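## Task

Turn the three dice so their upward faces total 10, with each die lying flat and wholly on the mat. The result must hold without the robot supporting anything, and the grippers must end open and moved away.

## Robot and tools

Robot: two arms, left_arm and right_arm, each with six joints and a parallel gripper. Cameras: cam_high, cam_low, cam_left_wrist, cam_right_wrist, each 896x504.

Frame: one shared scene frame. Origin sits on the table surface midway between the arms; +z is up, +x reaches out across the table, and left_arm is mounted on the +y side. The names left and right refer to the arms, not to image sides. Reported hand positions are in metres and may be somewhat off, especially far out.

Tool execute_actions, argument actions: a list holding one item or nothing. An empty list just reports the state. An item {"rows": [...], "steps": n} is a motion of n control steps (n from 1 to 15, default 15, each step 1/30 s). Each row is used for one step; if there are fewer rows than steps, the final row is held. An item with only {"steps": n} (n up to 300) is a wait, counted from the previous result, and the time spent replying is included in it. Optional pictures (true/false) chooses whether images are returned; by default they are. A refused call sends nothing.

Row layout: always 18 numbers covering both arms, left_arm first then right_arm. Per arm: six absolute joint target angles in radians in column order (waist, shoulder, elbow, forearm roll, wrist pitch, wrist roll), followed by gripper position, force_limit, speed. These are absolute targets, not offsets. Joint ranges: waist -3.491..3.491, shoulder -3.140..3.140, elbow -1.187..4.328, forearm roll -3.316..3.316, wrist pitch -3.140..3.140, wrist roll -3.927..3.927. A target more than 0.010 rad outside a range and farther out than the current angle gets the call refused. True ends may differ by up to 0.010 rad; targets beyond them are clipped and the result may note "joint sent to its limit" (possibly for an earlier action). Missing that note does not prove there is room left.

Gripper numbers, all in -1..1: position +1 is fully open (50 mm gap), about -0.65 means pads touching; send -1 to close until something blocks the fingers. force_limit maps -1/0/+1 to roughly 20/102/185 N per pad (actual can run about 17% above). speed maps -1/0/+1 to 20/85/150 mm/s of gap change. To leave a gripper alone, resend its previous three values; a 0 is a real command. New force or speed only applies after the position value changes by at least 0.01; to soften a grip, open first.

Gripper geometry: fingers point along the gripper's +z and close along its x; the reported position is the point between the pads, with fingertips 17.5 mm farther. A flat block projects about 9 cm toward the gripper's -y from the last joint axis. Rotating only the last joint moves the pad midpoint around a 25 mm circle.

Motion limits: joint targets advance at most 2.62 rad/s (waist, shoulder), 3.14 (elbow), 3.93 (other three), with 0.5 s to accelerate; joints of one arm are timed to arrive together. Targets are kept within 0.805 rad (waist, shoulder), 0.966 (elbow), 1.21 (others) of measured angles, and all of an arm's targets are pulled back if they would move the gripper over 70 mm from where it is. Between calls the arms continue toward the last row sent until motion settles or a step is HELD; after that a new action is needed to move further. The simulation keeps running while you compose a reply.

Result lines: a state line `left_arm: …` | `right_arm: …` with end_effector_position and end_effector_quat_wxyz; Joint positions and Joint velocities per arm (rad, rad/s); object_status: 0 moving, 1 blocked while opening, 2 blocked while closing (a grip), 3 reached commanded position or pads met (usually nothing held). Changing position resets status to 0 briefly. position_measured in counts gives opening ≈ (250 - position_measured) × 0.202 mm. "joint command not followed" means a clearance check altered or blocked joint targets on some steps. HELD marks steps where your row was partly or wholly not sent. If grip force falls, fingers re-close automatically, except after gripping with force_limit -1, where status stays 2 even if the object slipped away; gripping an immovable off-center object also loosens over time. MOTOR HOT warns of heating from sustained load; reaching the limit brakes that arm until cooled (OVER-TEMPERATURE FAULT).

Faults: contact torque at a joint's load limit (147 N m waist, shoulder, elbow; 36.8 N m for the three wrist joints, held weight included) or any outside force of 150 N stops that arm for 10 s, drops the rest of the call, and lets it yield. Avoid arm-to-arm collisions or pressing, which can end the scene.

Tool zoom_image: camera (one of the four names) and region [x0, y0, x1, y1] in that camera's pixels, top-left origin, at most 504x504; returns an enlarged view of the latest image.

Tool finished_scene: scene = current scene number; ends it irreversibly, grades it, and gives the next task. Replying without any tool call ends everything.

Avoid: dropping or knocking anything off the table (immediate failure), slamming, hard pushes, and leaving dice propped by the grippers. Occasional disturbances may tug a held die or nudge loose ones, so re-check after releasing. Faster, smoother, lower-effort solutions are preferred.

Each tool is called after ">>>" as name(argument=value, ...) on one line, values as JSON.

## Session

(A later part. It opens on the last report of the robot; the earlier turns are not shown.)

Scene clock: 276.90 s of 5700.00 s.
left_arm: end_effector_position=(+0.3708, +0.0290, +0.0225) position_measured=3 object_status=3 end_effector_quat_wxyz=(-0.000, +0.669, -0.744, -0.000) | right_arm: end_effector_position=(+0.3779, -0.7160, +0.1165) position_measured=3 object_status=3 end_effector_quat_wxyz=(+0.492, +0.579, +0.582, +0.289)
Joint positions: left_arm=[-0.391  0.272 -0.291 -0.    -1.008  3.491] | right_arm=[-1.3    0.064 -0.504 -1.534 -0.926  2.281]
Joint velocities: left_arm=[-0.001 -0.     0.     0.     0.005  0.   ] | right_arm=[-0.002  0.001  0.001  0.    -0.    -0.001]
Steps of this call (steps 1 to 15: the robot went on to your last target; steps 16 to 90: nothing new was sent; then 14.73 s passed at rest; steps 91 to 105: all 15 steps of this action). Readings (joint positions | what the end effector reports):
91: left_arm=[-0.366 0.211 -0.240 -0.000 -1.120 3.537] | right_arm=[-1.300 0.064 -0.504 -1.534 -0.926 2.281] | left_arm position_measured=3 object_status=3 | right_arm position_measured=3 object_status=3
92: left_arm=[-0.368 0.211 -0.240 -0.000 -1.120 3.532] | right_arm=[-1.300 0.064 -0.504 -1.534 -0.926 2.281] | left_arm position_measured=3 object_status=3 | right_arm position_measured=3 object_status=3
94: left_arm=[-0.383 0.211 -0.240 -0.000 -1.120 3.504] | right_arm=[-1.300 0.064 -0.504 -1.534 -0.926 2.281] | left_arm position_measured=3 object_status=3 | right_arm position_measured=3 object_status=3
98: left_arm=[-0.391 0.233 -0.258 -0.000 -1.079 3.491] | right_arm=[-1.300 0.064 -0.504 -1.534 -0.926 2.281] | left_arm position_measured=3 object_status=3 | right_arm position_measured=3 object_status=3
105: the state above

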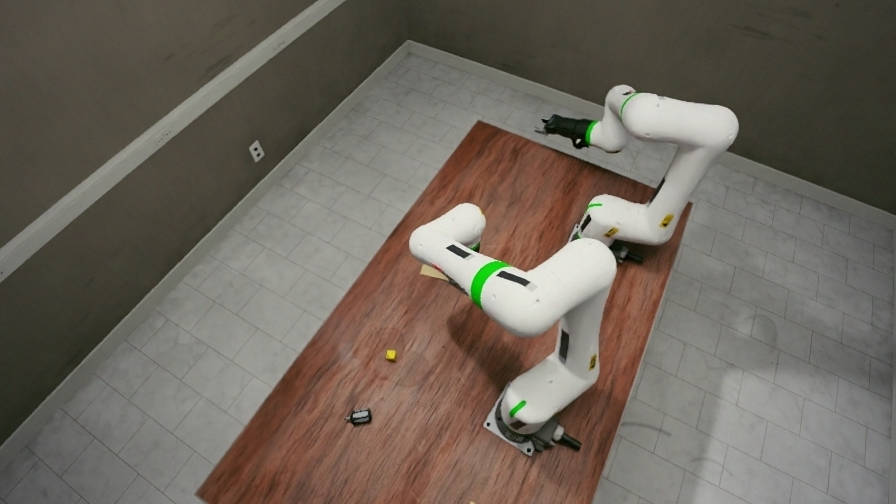

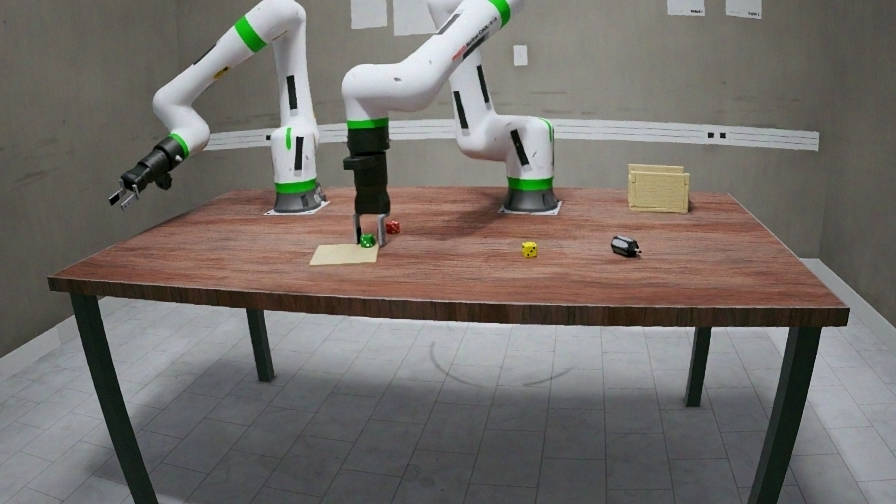

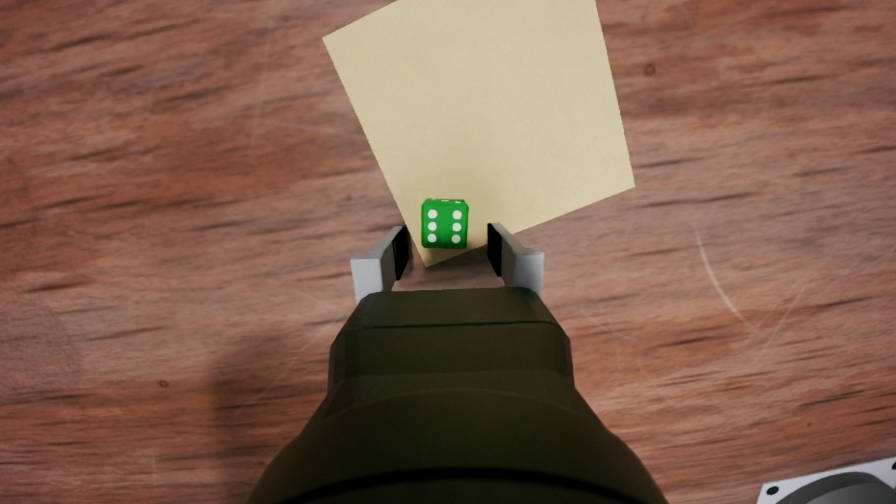

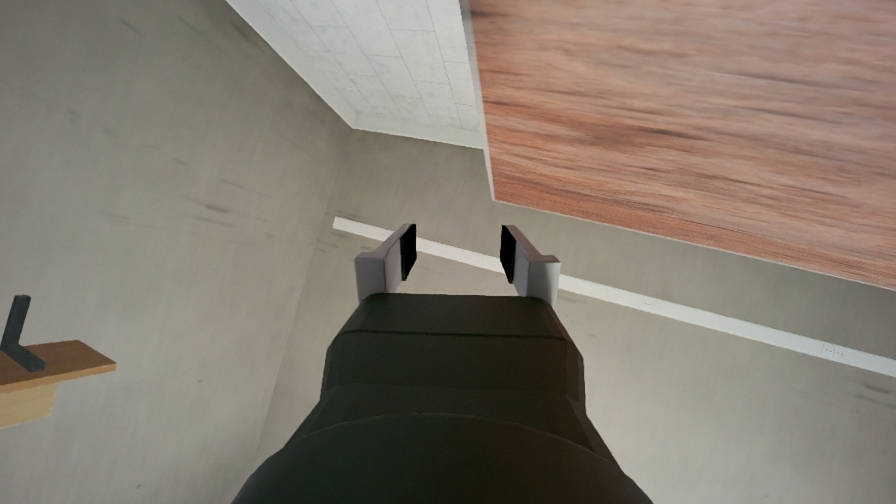

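>>> execute_actions(actions=[{"rows":[[-0.391,0.283,-0.277,0,-1.011,3.491,1,-0.5,0,-1.3,0.064,-0.504,-1.534,-0.926,2.281,1,0,0],[-0.391,0.283,-0.277,0,-1.011,3.491,1,-0.5,0,-1.3,0.064,-0.504,-1.534,-0.926,2.281,1,0,0],[-0.391,0.283,-0.277,0,-1.011,3.491,1,-0.5,0,-1.3,0.064,-0.504,-1.534,-0.926,2.281,1,0,0],[-0.391,0.283,-0.277,0,-1.011,3.491,-1,-0.5,0,-1.3,0.064,-0.504,-1.534,-0.926,2.281,1,0,0]],"steps":15}], pictures=false)

>>> execute_actions(actions=[{"rows":[[-0.391,0.283,-0.277,0,-1.011,3.491,-1,-0.5,0,-1.3,0.064,-0.504,-1.534,-0.926,2.281,1,0,0],[-0.391,0.283,-0.277,0,-1.011,3.491,-1,-0.5,0,-1.3,0.064,-0.504,-1.534,-0.926,2.281,1,0,0],[-0.391,0.25,-0.15,0,-1.171,3.491,-1,-0.5,0,-1.3,0.064,-0.504,-1.534,-0.926,2.281,1,0,0]],"steps":15}], pictures=false)

>>> execute_actions(actions=[{"rows":[[0,0.40,0.05,0,-1.221,0,-1,-0.5,0,-1.3,0.064,-0.504,-1.534,-0.926,2.281,1,0,0]],"steps":15}], pictures=false)

>>> execute_actions(actions=[{"rows":[[0,0.40,0.05,0,-1.221,0,-1,-0.5,0,-1.3,0.064,-0.504,-1.534,-0.926,2.281,1,0,0]],"steps":15}], pictures=false)

>>> execute_actions(actions=[{"rows":[[0,0.40,0.05,0,-1.221,0,-1,-0.5,0,-1.3,0.064,-0.504,-1.534,-0.926,2.281,1,0,0]],"steps":12}], pictures=false)

>>> execute_actions(actions=[{"rows":[[0,0.469,-0.015,0,-1.087,0,-1,-0.5,0,-1.3,0.064,-0.504,-1.534,-0.926,2.281,1,0,0]],"steps":13}])

Scene clock: 293.70 s of 5700.00 s.
left_arm: end_effector_position=(+0.3753, +0.0267, +0.0223) position_measured=133 object_status=0 end_effector_quat_wxyz=(+0.000, +0.669, -0.743, -0.000) | right_arm: end_effector_position=(+0.3779, -0.7160, +0.1165) position_measured=3 object_status=3 end_effector_quat_wxyz=(+0.492, +0.579, +0.582, +0.289)
Joint positions: left_arm=[-0.391  0.283 -0.277  0.    -1.011  3.491] | right_arm=[-1.3    0.064 -0.504 -1.534 -0.926  2.281]
Joint velocities: left_arm=[-0.     0.     0.002 -0.001 -0.    -0.   ] | right_arm=[-0.001 -0.001  0.    -0.001  0.002 -0.001]
Steps of this call (steps 1 to 15: the robot went on to your last target; steps 16 to 90: nothing new was sent; then 13.30 s passed at rest; steps 91 to 105: all 15 steps of this action). Readings (joint positions | what the end effector reports):
91: left_arm=[-0.391 0.272 -0.291 0.000 -1.008 3.491] | right_arm=[-1.300 0.064 -0.504 -1.534 -0.926 2.281] | left_arm position_measured=3 object_status=3 | right_arm position_measured=3 object_status=3
92: left_arm=[-0.391 0.275 -0.288 0.000 -1.008 3.491] | right_arm=[-1.300 0.064 -0.504 -1.534 -0.926 2.281] | left_arm position_measured=3 object_status=3 | right_arm position_measured=3 object_status=3
94: left_arm=[-0.391 0.282 -0.279 0.000 -1.010 3.491] | right_arm=[-1.300 0.064 -0.504 -1.534 -0.926 2.281] | left_arm position_measured=11 object_status=0 | right_arm position_measured=3 object_status=3
98: left_arm=[-0.391 0.283 -0.277 0.000 -1.011 3.491] | right_arm=[-1.300 0.064 -0.504 -1.534 -0.926 2.281] | left_arm position_measured=67 object_status=0 | right_arm position_measured=3 object_status=3
105: the state above

Scene clock: 294.20 s of 5700.00 s.
left_arm: end_effector_position=(+0.3920, +0.0185, +0.0868) position_measured=133 object_status=2 end_effector_quat_wxyz=(+0.000, +0.669, -0.743, -0.000) | right_arm: end_effector_position=(+0.3779, -0.7160, +0.1165) position_measured=3 object_status=3 end_effector_quat_wxyz=(+0.492, +0.579, +0.582, +0.289)
Joint positions: left_arm=[-0.391  0.25  -0.15   0.    -1.171  3.491] | right_arm=[-1.3    0.064 -0.504 -1.534 -0.926  2.281]
Joint velocities: left_arm=[-0.     0.    -0.001 -0.    -0.    -0.   ] | right_arm=[ 0.001  0.    -0.    -0.     0.001 -0.001]
Steps of this call (steps 1 to 15: all 15 steps of this action). Readings (joint positions | what the end effector reports):
1: left_arm=[-0.391 0.283 -0.277 0.000 -1.011 3.491] | right_arm=[-1.300 0.064 -0.504 -1.534 -0.926 2.281] | left_arm position_measured=133 object_status=0 | right_arm position_measured=3 object_status=3
2: left_arm=[-0.391 0.283 -0.277 0.000 -1.011 3.491] | right_arm=[-1.300 0.064 -0.504 -1.534 -0.926 2.281] | left_arm position_measured=133 object_status=0 | right_arm position_measured=3 object_status=3
4: left_arm=[-0.391 0.282 -0.273 0.000 -1.017 3.491] | right_arm=[-1.300 0.064 -0.504 -1.534 -0.926 2.281] | left_arm position_measured=133 object_status=2 | right_arm position_measured=3 object_status=3
8: left_arm=[-0.391 0.261 -0.194 0.000 -1.115 3.491] | right_arm=[-1.300 0.064 -0.504 -1.534 -0.926 2.281] | left_arm position_measured=133 object_status=2 | right_arm position_measured=3 object_status=3
15: the state above

Scene clock: 294.70 s of 5700.00 s.
left_arm: end_effector_position=(+0.4779, +0.0804, +0.0870) position_measured=133 object_status=2 end_effector_quat_wxyz=(-0.001, -0.442, +0.897, +0.001) | right_arm: end_effector_position=(+0.3779, -0.7160, +0.1165) position_measured=3 object_status=3 end_effector_quat_wxyz=(+0.492, +0.579, +0.582, +0.289)
Joint positions: left_arm=[-0.193  0.328 -0.049  0.    -1.196  2.745] | right_arm=[-1.3    0.064 -0.504 -1.534 -0.926  2.281]
Joint velocities: left_arm=[ 0.501  0.187  0.257  0.    -0.064 -2.603] | right_arm=[-0.002 -0.     0.001 -0.001 -0.001 -0.   ]
Steps of this call (steps 1 to 15: all 15 steps of this action). Readings (joint positions | what the end effector reports):
1: left_arm=[-0.391 0.250 -0.150 0.000 -1.171 3.491] | right_arm=[-1.300 0.064 -0.504 -1.534 -0.926 2.281] | left_arm position_measured=133 object_status=2 | right_arm position_measured=3 object_status=3
2: left_arm=[-0.390 0.251 -0.149 0.000 -1.171 3.485] | right_arm=[-1.300 0.064 -0.504 -1.534 -0.926 2.281] | left_arm position_measured=133 object_status=2 | right_arm position_measured=3 object_status=3
4: left_arm=[-0.378 0.257 -0.143 0.000 -1.173 3.450] | right_arm=[-1.300 0.064 -0.504 -1.534 -0.926 2.281] | left_arm position_measured=133 object_status=2 | right_arm position_measured=3 object_status=3
8: left_arm=[-0.322 0.280 -0.115 0.000 -1.180 3.274] | right_arm=[-1.300 0.064 -0.504 -1.534 -0.926 2.281] | left_arm position_measured=133 object_status=2 | right_arm position_measured=3 object_status=3
15: the state above

Scene clock: 295.20 s of 5700.00 s.
left_arm: end_effector_position=(+0.5077, +0.1565, +0.0873) position_measured=133 object_status=2 end_effector_quat_wxyz=(-0.000, +0.317, +0.948, -0.000) | right_arm: end_effector_position=(+0.3779, -0.7160, +0.1165) position_measured=3 object_status=3 end_effector_quat_wxyz=(+0.492, +0.579, +0.582, +0.289)
Joint positions: left_arm=[-0.026  0.39   0.036  0.    -1.218  1.016] | right_arm=[-1.3    0.064 -0.504 -1.534 -0.926  2.281]
Joint velocities: left_arm=[ 0.12   0.045  0.059  0.    -0.015 -3.593] | right_arm=[-0.002  0.001  0.001  0.001 -0.    -0.001]
Steps of this call (steps 1 to 15: all 15 steps of this action). Readings (joint positions | what the end effector reports):
1: left_arm=[-0.177 0.334 -0.040 0.000 -1.198 2.653] | right_arm=[-1.300 0.064 -0.504 -1.534 -0.926 2.281] | left_arm position_measured=133 object_status=2 | right_arm position_measured=3 object_status=3
2: left_arm=[-0.160 0.340 -0.032 0.000 -1.200 2.557] | right_arm=[-1.300 0.064 -0.504 -1.534 -0.926 2.281] | left_arm position_measured=133 object_status=2 | right_arm position_measured=3 object_status=3
4: left_arm=[-0.129 0.352 -0.016 0.000 -1.204 2.348] | right_arm=[-1.300 0.064 -0.504 -1.534 -0.926 2.281] | left_arm position_measured=133 object_status=2 | right_arm position_measured=3 object_status=3
8: left_arm=[-0.076 0.372 0.011 0.000 -1.211 1.875] | right_arm=[-1.300 0.064 -0.504 -1.534 -0.926 2.281] | left_arm position_measured=133 object_status=2 | right_arm position_measured=3 object_status=3
15: the state above

Scene clock: 295.60 s of 5700.00 s.
left_arm: end_effector_position=(+0.5065, +0.1909, +0.0872) position_measured=133 object_status=2 end_effector_quat_wxyz=(-0.000, +0.712, +0.702, -0.000) | right_arm: end_effector_position=(+0.3779, -0.7160, +0.1165) position_measured=3 object_status=3 end_effector_quat_wxyz=(+0.492, +0.579, +0.582, +0.289)
Joint positions: left_arm=[-0.     0.4    0.05   0.    -1.221  0.051] | right_arm=[-1.3    0.064 -0.504 -1.534 -0.926  2.281]
Joint velocities: left_arm=[ 0.014  0.005  0.007 -0.001 -0.004 -0.867] | right_arm=[-0.    -0.001  0.001 -0.001 -0.    -0.001]
Steps of this call (steps 1 to 12: all 12 steps of this action). Readings (joint positions | what the end effector reports):
1: left_arm=[-0.023 0.392 0.038 0.000 -1.218 0.895] | right_arm=[-1.300 0.064 -0.504 -1.534 -0.926 2.281] | left_arm position_measured=133 object_status=2 | right_arm position_measured=3 object_status=3
2: left_arm=[-0.019 0.393 0.040 0.000 -1.219 0.778] | right_arm=[-1.300 0.064 -0.504 -1.534 -0.926 2.281] | left_arm position_measured=133 object_status=2 | right_arm position_measured=3 object_status=3
4: left_arm=[-0.013 0.395 0.043 0.000 -1.219 0.565] | right_arm=[-1.300 0.064 -0.504 -1.534 -0.926 2.281] | left_arm position_measured=133 object_status=2 | right_arm position_measured=3 object_status=3
8: left_arm=[-0.005 0.398 0.048 0.000 -1.220 0.239] | right_arm=[-1.300 0.064 -0.504 -1.534 -0.926 2.281] | left_arm position_measured=133 object_status=2 | right_arm position_measured=3 object_status=3
12: the state above

Scene clock: 296.03 s of 5700.00 s.
left_arm: end_effector_position=(+0.5090, +0.1923, +0.0226) position_measured=133 object_status=2 end_effector_quat_wxyz=(-0.000, +0.729, +0.684, +0.000) | right_arm: end_effector_position=(+0.3779, -0.7160, +0.1165) position_measured=3 object_status=3 end_effector_quat_wxyz=(+0.492, +0.579, +0.582, +0.289)
Joint positions: left_arm=[ 0.     0.469 -0.015 -0.    -1.087  0.   ] | right_arm=[-1.3    0.064 -0.504 -1.534 -0.926  2.281]
Joint velocities: left_arm=[-0.     0.    -0.    -0.    -0.001 -0.   ] | right_arm=[-0.001 -0.001 -0.001  0.    -0.     0.001]
Steps of this call (steps 1 to 13: all 13 steps of this action). Readings (joint positions | what the end effector reports):
1: left_arm=[-0.000 0.400 0.050 0.000 -1.221 0.026] | right_arm=[-1.300 0.064 -0.504 -1.534 -0.926 2.281] | left_arm position_measured=133 object_status=2 | right_arm position_measured=3 object_status=3
2: left_arm=[-0.000 0.402 0.048 0.000 -1.217 0.010] | right_arm=[-1.300 0.064 -0.504 -1.534 -0.926 2.281] | left_arm position_measured=133 object_status=2 | right_arm position_measured=3 object_status=3
4: left_arm=[-0.000 0.419 0.031 0.000 -1.182 0.001] | right_arm=[-1.300 0.064 -0.504 -1.534 -0.926 2.281] | left_arm position_measured=133 object_status=2 | right_arm position_measured=3 object_status=3
8: left_arm=[0.000 0.467 -0.013 -0.000 -1.092 0.000] | right_arm=[-1.300 0.064 -0.504 -1.534 -0.926 2.281] | left_arm position_measured=133 object_status=2 | right_arm position_measured=3 object_status=3
13: the state above

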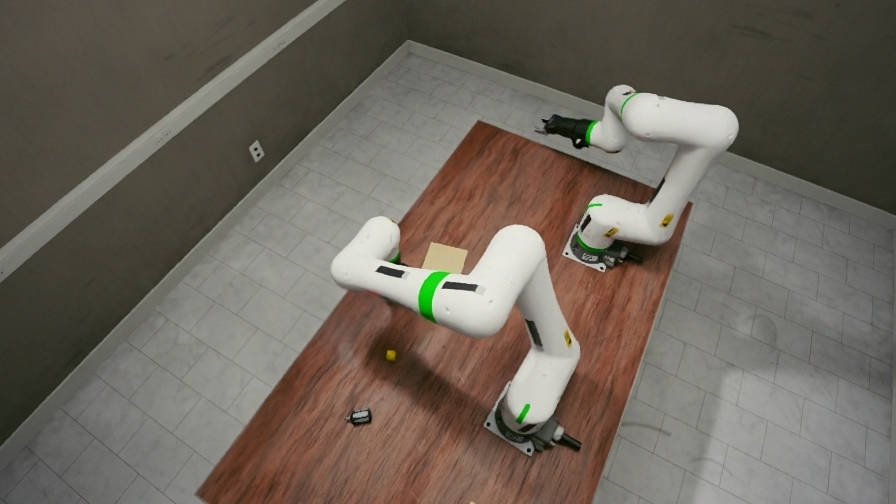

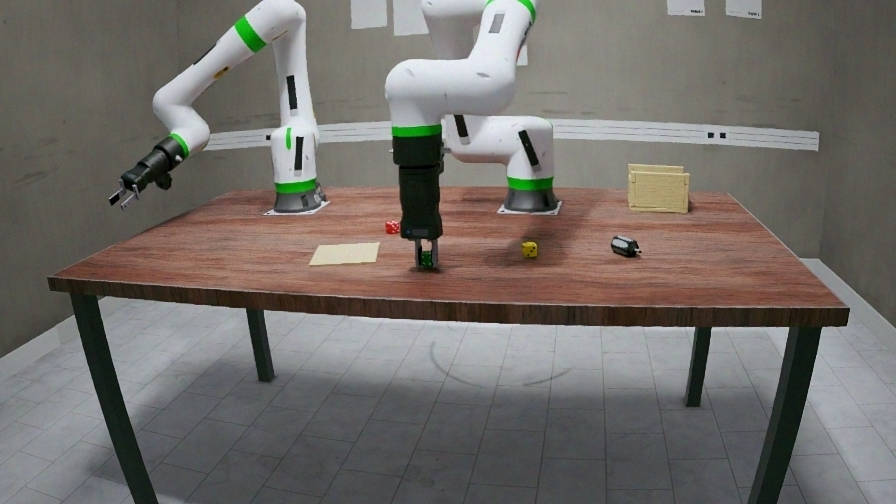

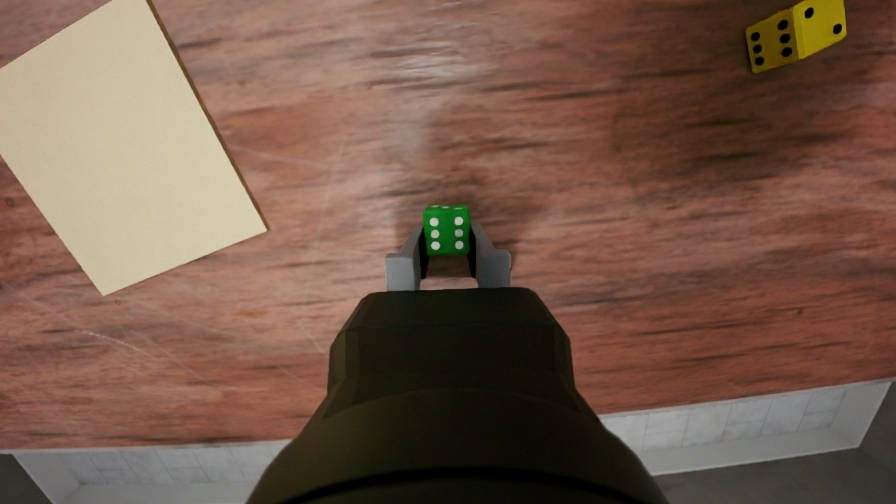

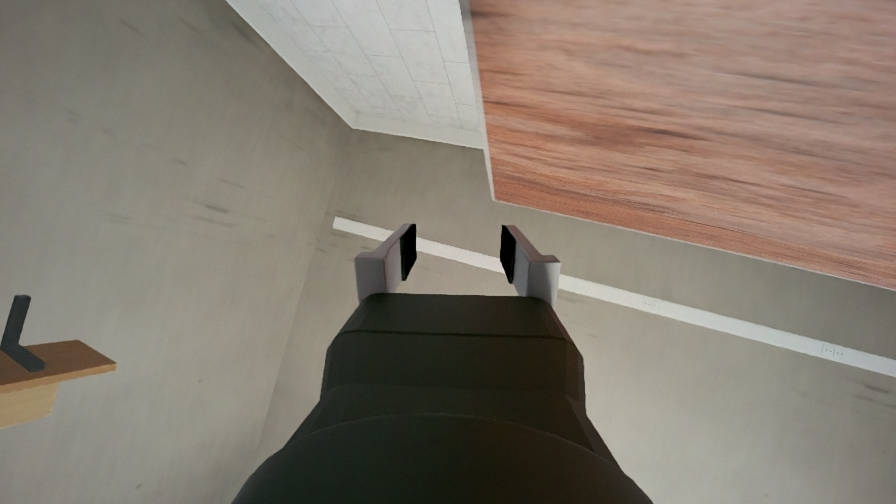

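>>> execute_actions(actions=[{"rows":[[0,0.471,-0.017,0,-1.083,0,-1,-0.5,0,-1.3,0.064,-0.504,-1.534,-0.926,2.281,1,0,0],[0,0.471,-0.017,0,-1.083,0,-1,-0.5,0,-1.3,0.064,-0.504,-1.534,-0.926,2.281,1,0,0],[0,0.471,-0.017,0,-1.083,0,-1,-0.5,0,-1.3,0.064,-0.504,-1.534,-0.926,2.281,1,0,0],[0,0.471,-0.017,0,-1.083,0,1,-0.5,0,-1.3,0.064,-0.504,-1.534,-0.926,2.281,1,0,0],[0,0.471,-0.017,0,-1.083,0,1,-0.5,0,-1.3,0.064,-0.504,-1.534,-0.926,2.281,1,0,0],[0,0.471,-0.017,0,-1.083,0,1,-0.5,0,-1.3,0.064,-0.504,-1.534,-0.926,2.281,1,0,0],[0,0.471,-0.017,0,-1.083,0,1,-0.5,0,-1.3,0.064,-0.504,-1.534,-0.926,2.281,1,0,0],[0,0.471,-0.017,0,-1.083,0,1,-0.5,0,-1.3,0.064,-0.504,-1.534,-0.926,2.281,1,0,0],[0,0.43,0.024,0,-1.165,0,1,-0.5,0,-1.3,0.064,-0.504,-1.534,-0.926,2.281,1,0,0]],"steps":15}], pictures=false)

>>> execute_actions(actions=[{"rows":[[0,0.43,0.024,0,-1.165,0,1,-0.5,0,-1.3,0.064,-0.504,-1.534,-0.926,2.281,1,0,0],[0,0.43,0.024,0,-1.165,0,1,-0.5,0,-1.3,0.064,-0.504,-1.534,-0.926,2.281,1,0,0],[0,0.75,0.47,0,-1.7,0,1,-0.5,0,-1.3,0.064,-0.504,-1.534,-0.926,2.281,1,0,0]],"steps":15}], pictures=false)

>>> execute_actions(actions=[{"rows":[[0,1.10,0.922,0,-2.155,0,1,-0.5,0,-1.3,0.064,-0.504,-1.534,-0.926,2.281,1,0,0]],"steps":15}], pictures=false)

>>> execute_actions(actions=[{"rows":[[0,1.123,0.922,0,-2.155,0,1,-0.5,0,-1.3,0.064,-0.504,-1.534,-0.926,2.281,1,0,0]],"steps":8}], pictures=false)

>>> execute_actions(actions=[{"rows":[[0,1.172,0.908,0,-2.092,0,1,-0.5,0,-1.3,0.064,-0.504,-1.534,-0.926,2.281,1,0,0]],"steps":12}])

Scene clock: 319.17 s of 5700.00 s.
left_arm: end_effector_position=(+0.5093, +0.1922, +0.0592) position_measured=3 object_status=0 end_effector_quat_wxyz=(+0.000, +0.729, +0.684, +0.000) | right_arm: end_effector_position=(+0.3779, -0.7160, +0.1165) position_measured=3 object_status=3 end_effector_quat_wxyz=(+0.492, +0.579, +0.582, +0.289)
Joint positions: left_arm=[-0.     0.431  0.023  0.    -1.163 -0.   ] | right_arm=[-1.3    0.064 -0.504 -1.534 -0.926  2.281]
Joint velocities: left_arm=[ 0.    -0.05   0.05   0.    -0.1    0.001] | right_arm=[ 0.001 -0.     0.002 -0.    -0.001 -0.001]
Steps of this call (steps 1 to 15: the robot went on to your last target; steps 16 to 90: nothing new was sent; then 19.63 s passed at rest; steps 91 to 105: all 15 steps of this action). Readings (joint positions | what the end effector reports):
91: left_arm=[-0.000 0.469 -0.015 0.000 -1.087 -0.000] | right_arm=[-1.300 0.064 -0.504 -1.534 -0.926 2.281] | left_arm position_measured=133 object_status=2 | right_arm position_measured=3 object_status=3
92: left_arm=[-0.000 0.469 -0.016 0.000 -1.085 -0.000] | right_arm=[-1.300 0.064 -0.504 -1.534 -0.926 2.281] | left_arm position_measured=133 object_status=2 | right_arm position_measured=3 object_status=3
94: left_arm=[-0.000 0.471 -0.017 0.000 -1.083 -0.000] | right_arm=[-1.300 0.064 -0.504 -1.534 -0.926 2.281] | left_arm position_measured=125 object_status=0 | right_arm position_measured=3 object_status=3
98: left_arm=[-0.000 0.471 -0.017 0.000 -1.083 -0.000] | right_arm=[-1.300 0.064 -0.504 -1.534 -0.926 2.281] | left_arm position_measured=69 object_status=0 | right_arm position_measured=3 object_status=3
105: the state above

Scene clock: 319.67 s of 5700.00 s.
left_arm: end_effector_position=(+0.5084, +0.1922, +0.0720) position_measured=3 object_status=3 end_effector_quat_wxyz=(-0.130, +0.718, +0.673, -0.122) | right_arm: end_effector_position=(+0.3779, -0.7160, +0.1165) position_measured=3 object_status=3 end_effector_quat_wxyz=(+0.492, +0.579, +0.582, +0.289)
Joint positions: left_arm=[-0.     0.71   0.415  0.    -1.633 -0.   ] | right_arm=[-1.3    0.064 -0.504 -1.534 -0.926  2.281]
Joint velocities: left_arm=[ 0.     0.583  0.815  0.001 -0.975  0.   ] | right_arm=[ 0.001  0.001 -0.002  0.     0.    -0.   ]
Steps of this call (steps 1 to 15: all 15 steps of this action). Readings (joint positions | what the end effector reports):
1: left_arm=[-0.000 0.430 0.024 0.000 -1.164 -0.000] | right_arm=[-1.300 0.064 -0.504 -1.534 -0.926 2.281] | left_arm position_measured=3 object_status=0 | right_arm position_measured=3 object_status=3
2: left_arm=[-0.000 0.430 0.024 0.000 -1.165 -0.000] | right_arm=[-1.300 0.064 -0.504 -1.534 -0.926 2.281] | left_arm position_measured=3 object_status=0 | right_arm position_measured=3 object_status=3
4: left_arm=[-0.000 0.433 0.028 0.000 -1.170 0.000] | right_arm=[-1.300 0.064 -0.504 -1.534 -0.926 2.281] | left_arm position_measured=3 object_status=0 | right_arm position_measured=3 object_status=3
8: left_arm=[-0.000 0.494 0.113 0.000 -1.272 -0.000] | right_arm=[-1.300 0.064 -0.504 -1.534 -0.926 2.281] | left_arm position_measured=3 object_status=3 | right_arm position_measured=3 object_status=3
15: the state above

Scene clock: 320.17 s of 5700.00 s.
left_arm: end_effector_position=(+0.5122, +0.1920, +0.0748) position_measured=3 object_status=3 end_effector_quat_wxyz=(-0.271, +0.677, +0.635, -0.254) | right_arm: end_effector_position=(+0.3779, -0.7160, +0.1165) position_measured=3 object_status=3 end_effector_quat_wxyz=(+0.492, +0.579, +0.582, +0.289)
Joint positions: left_arm=[-0.     1.099  0.921 -0.    -2.154 -0.   ] | right_arm=[-1.3    0.064 -0.504 -1.534 -0.926  2.281]
Joint velocities: left_arm=[ 0.     0.044  0.055 -0.001 -0.051  0.001] | right_arm=[-0.001  0.     0.001 -0.001 -0.001 -0.002]
Steps of this call (steps 1 to 15: all 15 steps of this action). Readings (joint positions | what the end effector reports):
1: left_arm=[-0.000 0.728 0.439 0.000 -1.663 -0.000] | right_arm=[-1.300 0.064 -0.504 -1.534 -0.926 2.281] | left_arm position_measured=3 object_status=3 | right_arm position_measured=3 object_status=3
2: left_arm=[-0.000 0.746 0.465 0.000 -1.693 0.000] | right_arm=[-1.300 0.064 -0.504 -1.534 -0.926 2.281] | left_arm position_measured=3 object_status=3 | right_arm position_measured=3 object_status=3
4: left_arm=[-0.000 0.798 0.535 0.000 -1.772 -0.000] | right_arm=[-1.300 0.064 -0.504 -1.534 -0.926 2.281] | left_arm position_measured=3 object_status=3 | right_arm position_measured=3 object_status=3
8: left_arm=[-0.000 0.957 0.742 -0.000 -1.984 0.000] | right_arm=[-1.300 0.064 -0.504 -1.534 -0.926 2.281] | left_arm position_measured=3 object_status=3 | right_arm position_measured=3 object_status=3
15: the state above

Scene clock: 320.43 s of 5700.00 s.
left_arm: end_effector_position=(+0.5095, +0.1922, +0.0625) position_measured=3 object_status=3 end_effector_quat_wxyz=(-0.279, +0.674, +0.632, -0.262) | right_arm: end_effector_position=(+0.3779, -0.7160, +0.1165) position_measured=3 object_status=3 end_effector_quat_wxyz=(+0.492, +0.579, +0.582, +0.289)
Joint positions: left_arm=[-0.     1.123  0.922 -0.    -2.155 -0.   ] | right_arm=[-1.3    0.064 -0.504 -1.534 -0.926  2.281]
Joint velocities: left_arm=[ 0.     0.002  0.001 -0.001 -0.001  0.001] | right_arm=[ 0.     0.001  0.001 -0.001  0.     0.001]
Steps of this call (steps 1 to 8: all 8 steps of this action). Readings (joint positions | what the end effector reports):
1: left_arm=[-0.000 1.100 0.922 -0.000 -2.155 -0.000] | right_arm=[-1.300 0.064 -0.504 -1.534 -0.926 2.281] | left_arm position_measured=3 object_status=3 | right_arm position_measured=3 object_status=3
2: left_arm=[-0.000 1.103 0.922 -0.000 -2.155 -0.000] | right_arm=[-1.300 0.064 -0.504 -1.534 -0.926 2.281] | left_arm position_measured=3 object_status=3 | right_arm position_measured=3 object_status=3
4: left_arm=[-0.000 1.118 0.922 -0.000 -2.155 -0.000] | right_arm=[-1.300 0.064 -0.504 -1.534 -0.926 2.281] | left_arm position_measured=3 object_status=3 | right_arm position_measured=3 object_status=3
8: the state above

Scene clock: 320.83 s of 5700.00 s.
left_arm: end_effector_position=(+0.5114, +0.1920, +0.0180) position_measured=3 object_status=3 end_effector_quat_wxyz=(-0.279, +0.674, +0.632, -0.262) | right_arm: end_effector_position=(+0.3779, -0.7160, +0.1165) position_measured=3 object_status=3 end_effector_quat_wxyz=(+0.492, +0.579, +0.582, +0.289)
Joint positions: left_arm=[-0.     1.172  0.908  0.    -2.092  0.   ] | right_arm=[-1.3    0.064 -0.504 -1.534 -0.926  2.281]
Joint velocities: left_arm=[-0.    -0.    -0.001  0.     0.002 -0.001] | right_arm=[-0.002 -0.001  0.001 -0.    -0.001  0.   ]
Steps of this call (steps 1 to 12: all 12 steps of this action). Readings (joint positions | what the end effector reports):
1: left_arm=[-0.000 1.123 0.922 -0.000 -2.155 0.000] | right_arm=[-1.300 0.064 -0.504 -1.534 -0.926 2.281] | left_arm position_measured=3 object_status=3 | right_arm position_measured=3 object_status=3
2: left_arm=[-0.000 1.126 0.921 -0.000 -2.151 -0.000] | right_arm=[-1.300 0.064 -0.504 -1.534 -0.926 2.281] | left_arm position_measured=3 object_status=3 | right_arm position_measured=3 object_status=3
4: left_arm=[-0.000 1.149 0.914 0.000 -2.121 -0.000] | right_arm=[-1.300 0.064 -0.504 -1.534 -0.926 2.281] | left_arm position_measured=3 object_status=3 | right_arm position_measured=3 object_status=3
8: left_arm=[-0.000 1.172 0.908 0.000 -2.093 0.000] | right_arm=[-1.300 0.064 -0.504 -1.534 -0.926 2.281] | left_arm position_measured=3 object_status=3 | right_arm position_measured=3 object_status=3
12: the state above

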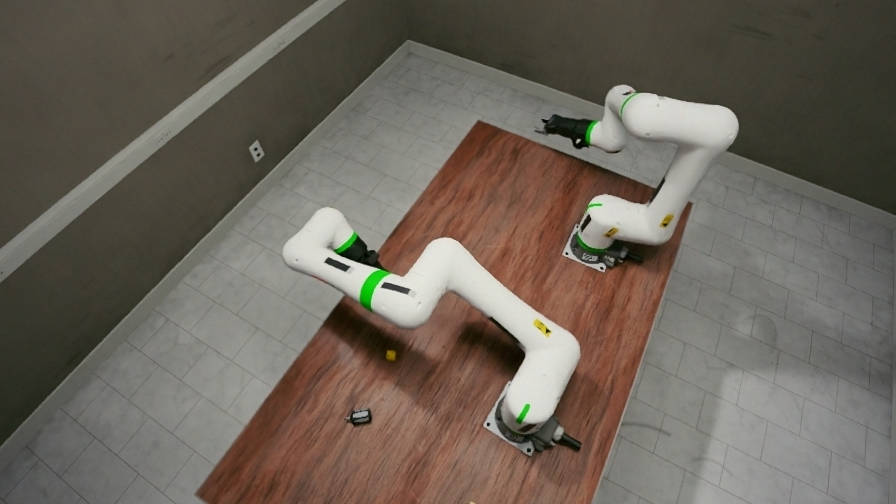

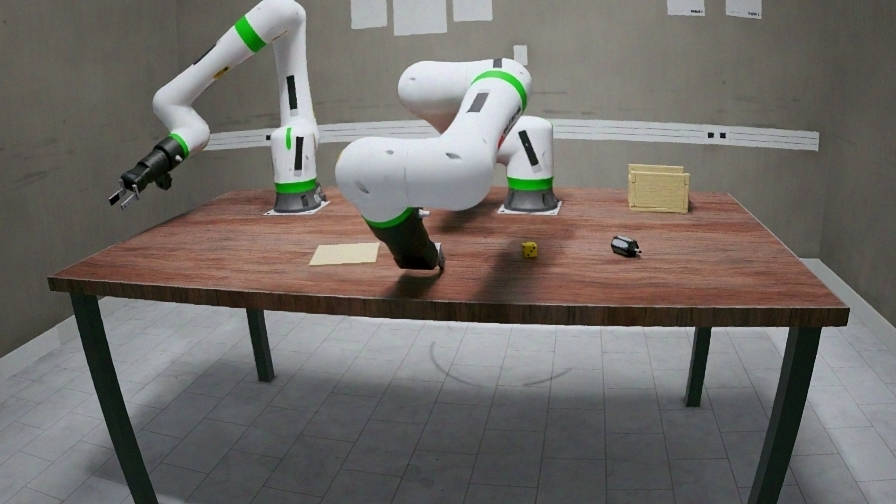

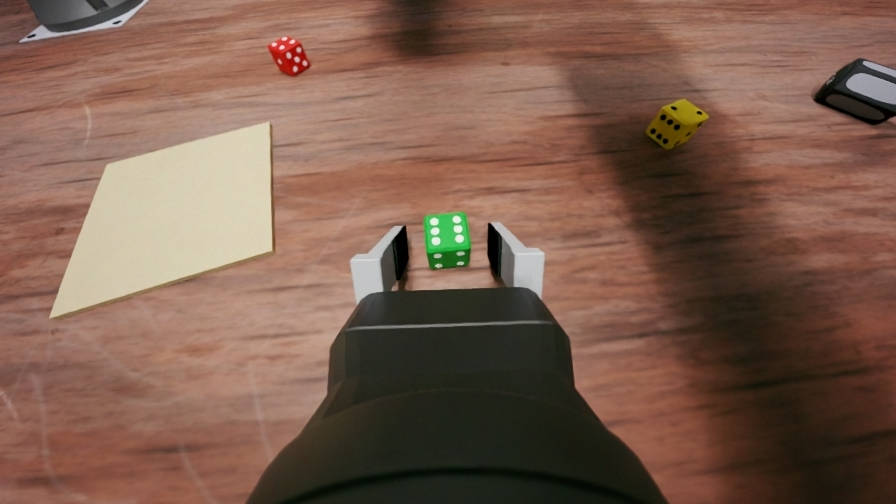

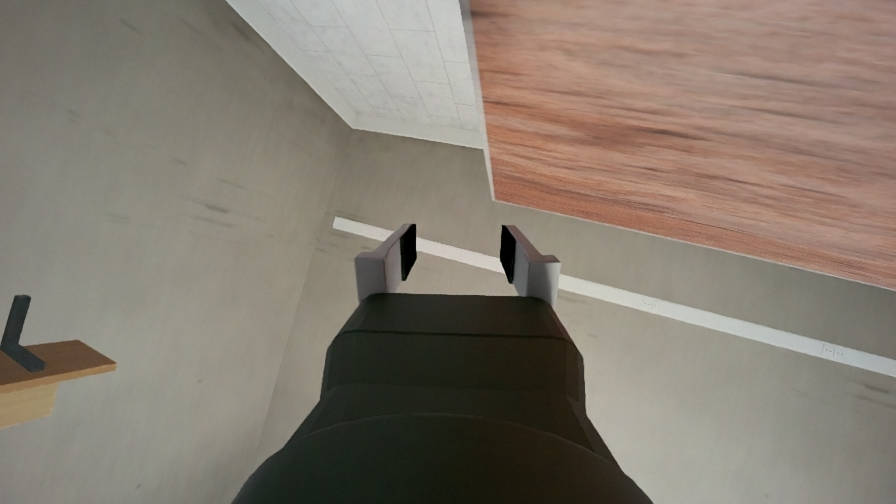

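>>> execute_actions(actions=[{"rows":[[0,1.172,0.908,0,-2.092,0,-1,-0.5,0,-1.3,0.064,-0.504,-1.534,-0.926,2.281,1,0,0]],"steps":13}], pictures=false)

>>> execute_actions(actions=[{"rows":[[0,1.10,0.922,0,-2.155,0,-1,-0.5,0,-1.3,0.064,-0.504,-1.534,-0.926,2.281,1,0,0],[0,1.10,0.922,0,-2.155,0,-1,-0.5,0,-1.3,0.064,-0.504,-1.534,-0.926,2.281,1,0,0],[0,1.10,0.922,0,-2.155,0,-1,-0.5,0,-1.3,0.064,-0.504,-1.534,-0.926,2.281,1,0,0],[0,1.10,0.922,0,-2.155,0,-1,-0.5,0,-1.3,0.064,-0.504,-1.534,-0.926,2.281,1,0,0],[0,1.10,0.922,0,-2.155,0,-1,-0.5,0,-1.3,0.064,-0.504,-1.534,-0.926,2.281,1,0,0],[0,1.10,0.922,0,-2.155,0,-1,-0.5,0,-1.3,0.064,-0.504,-1.534,-0.926,2.281,1,0,0],[-0.1,0.73,0.5,0,-1.7,0,-1,-0.5,0,-1.3,0.064,-0.504,-1.534,-0.926,2.281,1,0,0]],"steps":15}], pictures=false)

>>> execute_actions(actions=[{"rows":[[-0.1,0.73,0.5,0,-1.7,0,-1,-0.5,0,-1.3,0.064,-0.504,-1.534,-0.926,2.281,1,0,0],[-0.1,0.73,0.5,0,-1.7,0,-1,-0.5,0,-1.3,0.064,-0.504,-1.534,-0.926,2.281,1,0,0],[-0.1,0.73,0.5,0,-1.7,0,-1,-0.5,0,-1.3,0.064,-0.504,-1.534,-0.926,2.281,1,0,0],[-0.1,0.73,0.5,0,-1.7,0,-1,-0.5,0,-1.3,0.064,-0.504,-1.534,-0.926,2.281,1,0,0],[-0.25,0.40,0.10,0,-1.27,0,-1,-0.5,0,-1.3,0.064,-0.504,-1.534,-0.926,2.281,1,0,0]],"steps":15}], pictures=false)

>>> execute_actions(actions=[{"rows":[[-0.3,0.40,0.10,0,-1.27,0,-1,-0.5,0,-1.3,0.064,-0.504,-1.534,-0.926,2.281,1,0,0],[-0.3,0.40,0.10,0,-1.27,0,-1,-0.5,0,-1.3,0.064,-0.504,-1.534,-0.926,2.281,1,0,0],[-0.3,0.40,0.10,0,-1.27,0,-1,-0.5,0,-1.3,0.064,-0.504,-1.534,-0.926,2.281,1,0,0],[-0.33,0.06,-0.66,0,-0.10,0,-1,-0.5,0,-1.3,0.064,-0.504,-1.534,-0.926,2.281,1,0,0]],"steps":15}], pictures=false)

>>> execute_actions(actions=[{"rows":[[-0.33,0.075,-0.690,0,-0.021,0,-1,-0.5,0,-1.3,0.064,-0.504,-1.534,-0.926,2.281,1,0,0]],"steps":13}], pictures=false)

>>> execute_actions(actions=[{"rows":[[-0.33,0.144,-0.711,0,0.069,0,-1,-0.5,0,-1.3,0.064,-0.504,-1.534,-0.926,2.281,1,0,0]],"steps":15}])

Scene clock: 347.67 s of 5700.00 s.
left_arm: end_effector_position=(+0.5116, +0.1921, +0.0177) position_measured=131 object_status=0 end_effector_quat_wxyz=(-0.279, +0.674, +0.632, -0.262) | right_arm: end_effector_position=(+0.3779, -0.7160, +0.1165) position_measured=3 object_status=3 end_effector_quat_wxyz=(+0.492, +0.579, +0.582, +0.289)
Joint positions: left_arm=[ 0.     1.172  0.908 -0.    -2.092 -0.   ] | right_arm=[-1.3    0.064 -0.504 -1.534 -0.926  2.281]
Joint velocities: left_arm=[-0.    -0.    -0.    -0.001 -0.001  0.001] | right_arm=[-0.002  0.001  0.001 -0.     0.     0.001]
Steps of this call (steps 1 to 15: the robot went on to your last target; steps 16 to 90: nothing new was sent; then 23.40 s passed at rest; steps 91 to 103: all 13 steps of this action). Readings (joint positions | what the end effector reports):
91: left_arm=[0.000 1.172 0.908 -0.000 -2.092 -0.000] | right_arm=[-1.300 0.064 -0.504 -1.534 -0.926 2.281] | left_arm position_measured=11 object_status=0 | right_arm position_measured=3 object_status=3
92: left_arm=[0.000 1.172 0.908 -0.000 -2.092 -0.000] | right_arm=[-1.300 0.064 -0.504 -1.534 -0.926 2.281] | left_arm position_measured=25 object_status=0 | right_arm position_measured=3 object_status=3
94: left_arm=[0.000 1.172 0.908 -0.000 -2.092 0.000] | right_arm=[-1.300 0.064 -0.504 -1.534 -0.926 2.281] | left_arm position_measured=53 object_status=0 | right_arm position_measured=3 object_status=3
98: left_arm=[0.000 1.172 0.908 -0.000 -2.092 -0.000] | right_arm=[-1.300 0.064 -0.504 -1.534 -0.926 2.281] | left_arm position_measured=109 object_status=0 | right_arm position_measured=3 object_status=3
103: the state above

Scene clock: 348.17 s of 5700.00 s.
left_arm: end_effector_position=(+0.5081, +0.1641, +0.1077) position_measured=131 object_status=2 end_effector_quat_wxyz=(-0.199, +0.720, +0.641, -0.177) | right_arm: end_effector_position=(+0.3779, -0.7160, +0.1165) position_measured=3 object_status=3 end_effector_quat_wxyz=(+0.492, +0.579, +0.582, +0.289)
Joint positions: left_arm=[-0.052  0.876  0.71   0.    -1.944 -0.   ] | right_arm=[-1.3    0.064 -0.504 -1.534 -0.926  2.281]
Joint velocities: left_arm=[-0.364 -1.154 -1.52  -0.001  1.667 -0.   ] | right_arm=[-0.001 -0.     0.     0.    -0.     0.001]
Steps of this call (steps 1 to 15: all 15 steps of this action). Readings (joint positions | what the end effector reports):
1: left_arm=[0.000 1.172 0.908 -0.000 -2.092 0.000] | right_arm=[-1.300 0.064 -0.504 -1.534 -0.926 2.281] | left_arm position_measured=131 object_status=0 | right_arm position_measured=3 object_status=3
2: left_arm=[0.000 1.169 0.908 -0.000 -2.094 -0.000] | right_arm=[-1.300 0.064 -0.504 -1.534 -0.926 2.281] | left_arm position_measured=131 object_status=0 | right_arm position_measured=3 object_status=3
4: left_arm=[0.000 1.146 0.913 -0.001 -2.115 -0.000] | right_arm=[-1.300 0.064 -0.504 -1.534 -0.926 2.281] | left_arm position_measured=131 object_status=2 | right_arm position_measured=3 object_status=3
8: left_arm=[-0.001 1.094 0.919 0.000 -2.152 -0.000] | right_arm=[-1.300 0.064 -0.504 -1.534 -0.926 2.281] | left_arm position_measured=131 object_status=2 | right_arm position_measured=3 object_status=3
15: the state above

Scene clock: 348.67 s of 5700.00 s.
left_arm: end_effector_position=(+0.4638, +0.0732, +0.1050) position_measured=131 object_status=2 end_effector_quat_wxyz=(-0.017, +0.803, +0.595, -0.013) | right_arm: end_effector_position=(+0.3779, -0.7160, +0.1165) position_measured=3 object_status=3 end_effector_quat_wxyz=(+0.492, +0.579, +0.582, +0.289)
Joint positions: left_arm=[-0.231  0.44   0.147  0.    -1.32  -0.   ] | right_arm=[-1.3    0.064 -0.504 -1.534 -0.926  2.281]
Joint velocities: left_arm=[-0.304 -0.626 -0.732  0.     0.768  0.   ] | right_arm=[-0.001  0.001  0.001  0.001  0.    -0.001]
Steps of this call (steps 1 to 15: all 15 steps of this action). Readings (joint positions | what the end effector reports):
1: left_arm=[-0.063 0.841 0.660 0.000 -1.887 0.000] | right_arm=[-1.300 0.064 -0.504 -1.534 -0.926 2.281] | left_arm position_measured=131 object_status=2 | right_arm position_measured=3 object_status=3
2: left_arm=[-0.073 0.810 0.616 0.000 -1.836 -0.000] | right_arm=[-1.300 0.064 -0.504 -1.534 -0.926 2.281] | left_arm position_measured=131 object_status=2 | right_arm position_measured=3 object_status=3
4: left_arm=[-0.089 0.764 0.550 0.000 -1.759 -0.000] | right_arm=[-1.300 0.064 -0.504 -1.534 -0.926 2.281] | left_arm position_measured=131 object_status=2 | right_arm position_measured=3 object_status=3
8: left_arm=[-0.119 0.682 0.436 0.000 -1.627 -0.000] | right_arm=[-1.300 0.064 -0.504 -1.534 -0.926 2.281] | left_arm position_measured=131 object_status=2 | right_arm position_measured=3 object_status=3
15: the state above

Scene clock: 349.17 s of 5700.00 s.
left_arm: end_effector_position=(+0.4528, +0.0240, +0.0626) position_measured=131 object_status=2 end_effector_quat_wxyz=(+0.141, +0.817, +0.551, +0.095) | right_arm: end_effector_position=(+0.3779, -0.7160, +0.1165) position_measured=3 object_status=3 end_effector_quat_wxyz=(+0.492, +0.579, +0.582, +0.289)
Joint positions: left_arm=[-0.32   0.245 -0.246  0.    -0.738  0.   ] | right_arm=[-1.3    0.064 -0.504 -1.534 -0.926  2.281]
Joint velocities: left_arm=[-0.054 -0.823 -1.845 -0.     2.828 -0.   ] | right_arm=[ 0.001  0.002  0.     0.002 -0.    -0.001]
Steps of this call (steps 1 to 15: all 15 steps of this action). Readings (joint positions | what the end effector reports):
1: left_arm=[-0.240 0.422 0.126 0.000 -1.297 -0.000] | right_arm=[-1.300 0.064 -0.504 -1.534 -0.926 2.281] | left_arm position_measured=131 object_status=2 | right_arm position_measured=3 object_status=3
2: left_arm=[-0.250 0.409 0.111 0.000 -1.282 0.000] | right_arm=[-1.300 0.064 -0.504 -1.534 -0.926 2.281] | left_arm position_measured=131 object_status=2 | right_arm position_measured=3 object_status=3
4: left_arm=[-0.280 0.400 0.100 0.000 -1.270 -0.000] | right_arm=[-1.300 0.064 -0.504 -1.534 -0.926 2.281] | left_arm position_measured=131 object_status=2 | right_arm position_measured=3 object_status=3
8: left_arm=[-0.303 0.379 0.053 0.000 -1.198 -0.000] | right_arm=[-1.300 0.064 -0.504 -1.534 -0.926 2.281] | left_arm position_measured=131 object_status=2 | right_arm position_measured=3 object_status=3
15: the state above

Scene clock: 349.60 s of 5700.00 s.
left_arm: end_effector_position=(+0.4401, +0.0235, +0.0462) position_measured=131 object_status=2 end_effector_quat_wxyz=(+0.318, +0.769, +0.513, +0.212) | right_arm: end_effector_position=(+0.3779, -0.7160, +0.1165) position_measured=3 object_status=3 end_effector_quat_wxyz=(+0.492, +0.579, +0.582, +0.289)
Joint positions: left_arm=[-0.33   0.075 -0.689 -0.    -0.022 -0.   ] | right_arm=[-1.3    0.064 -0.504 -1.534 -0.926  2.281]
Joint velocities: left_arm=[ 0.    -0.001 -0.029 -0.001  0.052  0.   ] | right_arm=[-0.002  0.     0.     0.    -0.     0.   ]
Steps of this call (steps 1 to 13: all 13 steps of this action). Readings (joint positions | what the end effector reports):
1: left_arm=[-0.322 0.217 -0.309 0.000 -0.641 -0.000] | right_arm=[-1.300 0.064 -0.504 -1.534 -0.926 2.281] | left_arm position_measured=131 object_status=2 | right_arm position_measured=3 object_status=3
2: left_arm=[-0.324 0.190 -0.369 -0.000 -0.546 -0.000] | right_arm=[-1.300 0.064 -0.504 -1.534 -0.926 2.281] | left_arm position_measured=131 object_status=2 | right_arm position_measured=3 object_status=3
4: left_arm=[-0.326 0.145 -0.475 -0.000 -0.376 -0.000] | right_arm=[-1.300 0.064 -0.504 -1.534 -0.926 2.281] | left_arm position_measured=131 object_status=2 | right_arm position_measured=3 object_status=3
8: left_arm=[-0.329 0.088 -0.623 -0.000 -0.133 -0.000] | right_arm=[-1.300 0.064 -0.504 -1.534 -0.926 2.281] | left_arm position_measured=131 object_status=2 | right_arm position_measured=3 object_status=3
13: the state above

Scene clock: 359.90 s of 5700.00 s.
left_arm: end_effector_position=(+0.4425, +0.0223, +0.0209) position_measured=131 object_status=2 end_effector_quat_wxyz=(+0.322, +0.767, +0.512, +0.215) | right_arm: end_effector_position=(+0.3779, -0.7160, +0.1165) position_measured=3 object_status=3 end_effector_quat_wxyz=(+0.492, +0.579, +0.582, +0.289)
Joint positions: left_arm=[-0.33   0.139 -0.709  0.     0.071 -0.   ] | right_arm=[-1.3    0.064 -0.504 -1.534 -0.926  2.281]
Joint velocities: left_arm=[ 0.     0.     0.001 -0.     0.     0.   ] | right_arm=[ 0.     0.     0.     0.    -0.001 -0.   ]
FORCE FAULT: contact force on the left arm reached its limit, and that arm stopped for 10 seconds. The contact can be on any part of that arm, not only on its tool. That arm's remaining commands of this call were not run. That arm holds still and accepts commands again. Move the arm away from the contact; if what it grips holds it there, let go first. Pushing or pulling that hard again can fault the arm again.
The stop of the left arm began at step 9 of this call (marked STOPPED below). From that step on that arm followed nothing that you had sent. 7 of its steps, steps kept back included, did not run and will not run. Nothing is kept back now, and the robot has no last target.
Steps of this call (steps 1 to 15: all 15 steps of this action; steps 16 to 309: the stop continued). Readings (joint positions | what the end effector reports):
1: left_arm=[-0.330 0.075 -0.690 -0.000 -0.021 0.000] | right_arm=[-1.300 0.064 -0.504 -1.534 -0.926 2.281] | left_arm position_measured=131 object_status=2 | right_arm position_measured=3 object_status=3
2: left_arm=[-0.330 0.078 -0.691 -0.000 -0.016 -0.000] | right_arm=[-1.300 0.064 -0.504 -1.534 -0.926 2.281] | left_arm position_measured=131 object_status=2 | right_arm position_measured=3 object_status=3
4: left_arm=[-0.330 0.102 -0.698 -0.000 0.015 0.000] | right_arm=[-1.300 0.064 -0.504 -1.534 -0.926 2.281] | left_arm position_measured=131 object_status=2 | right_arm position_measured=3 object_status=3
8: left_arm=[-0.330 0.140 -0.709 0.000 0.070 -0.000] | right_arm=[-1.300 0.064 -0.504 -1.534 -0.926 2.281] | left_arm position_measured=131 object_status=2 | right_arm position_measured=3 object_status=3
9: left_arm=[-0.330 0.140 -0.709 0.000 0.071 -0.000] | right_arm=[-1.300 0.064 -0.504 -1.534 -0.926 2.281] | left_arm position_measured=131 object_status=2 | right_arm position_measured=3 object_status=3 STOPPED (the left arm)
309: the state above

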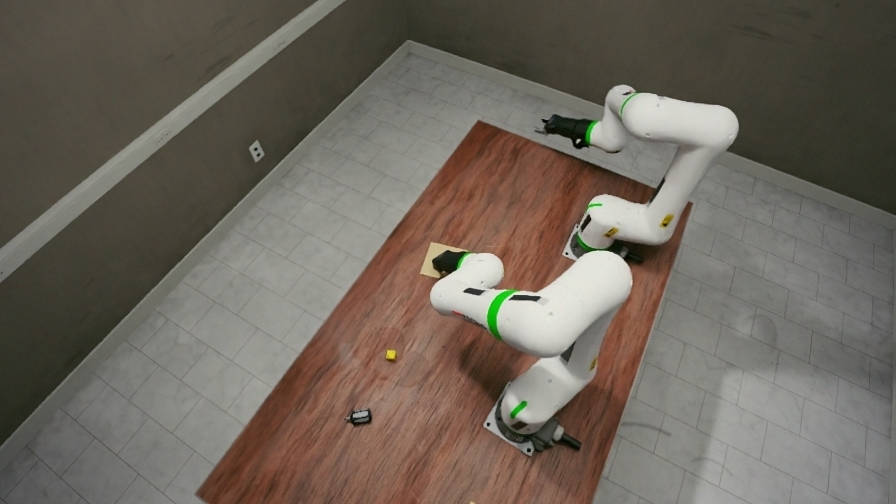

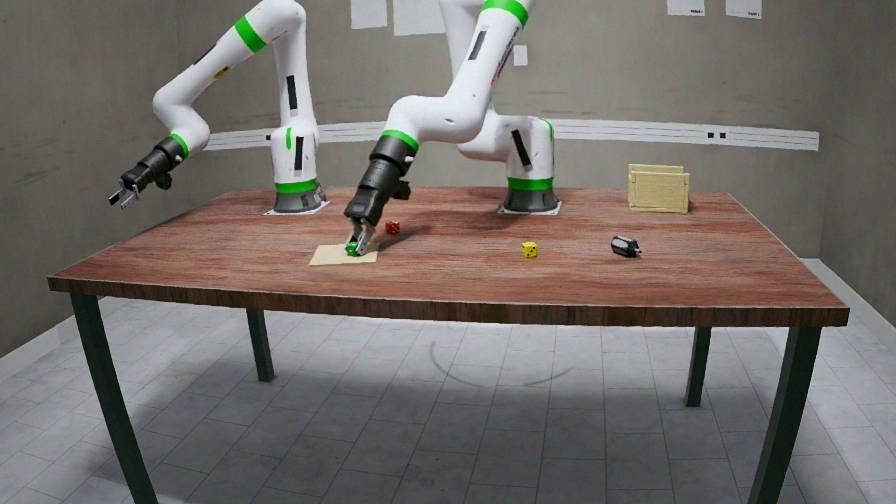

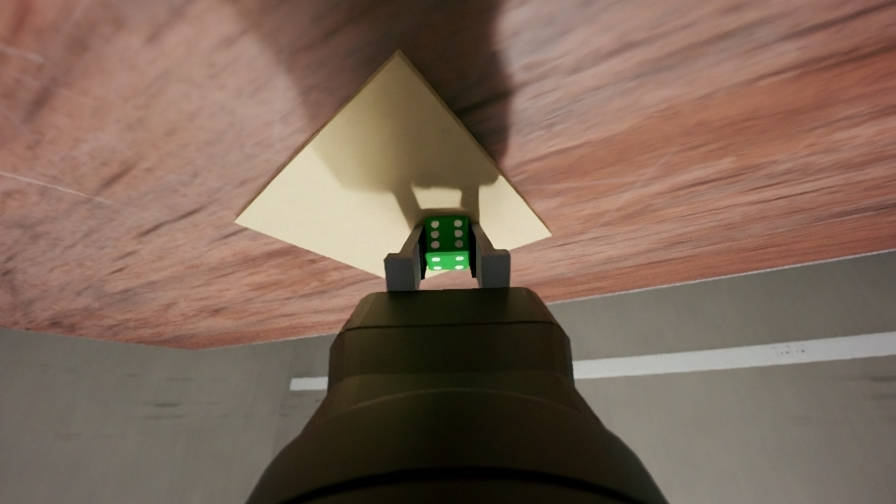

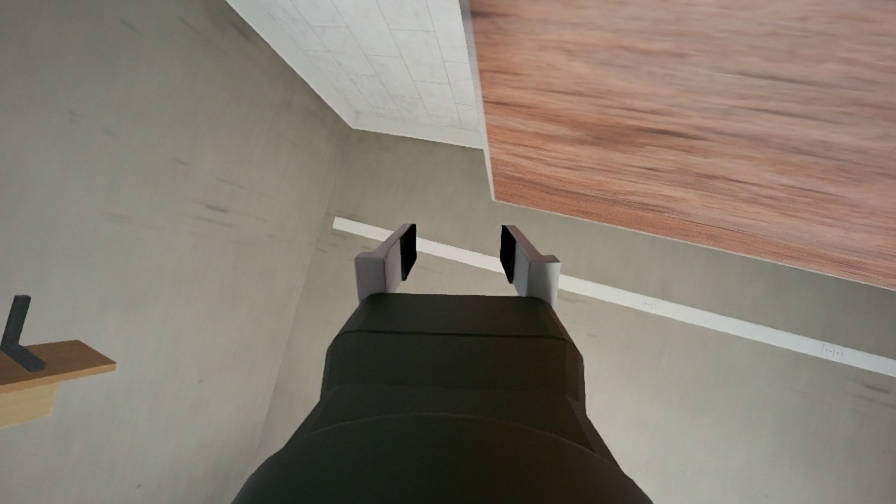

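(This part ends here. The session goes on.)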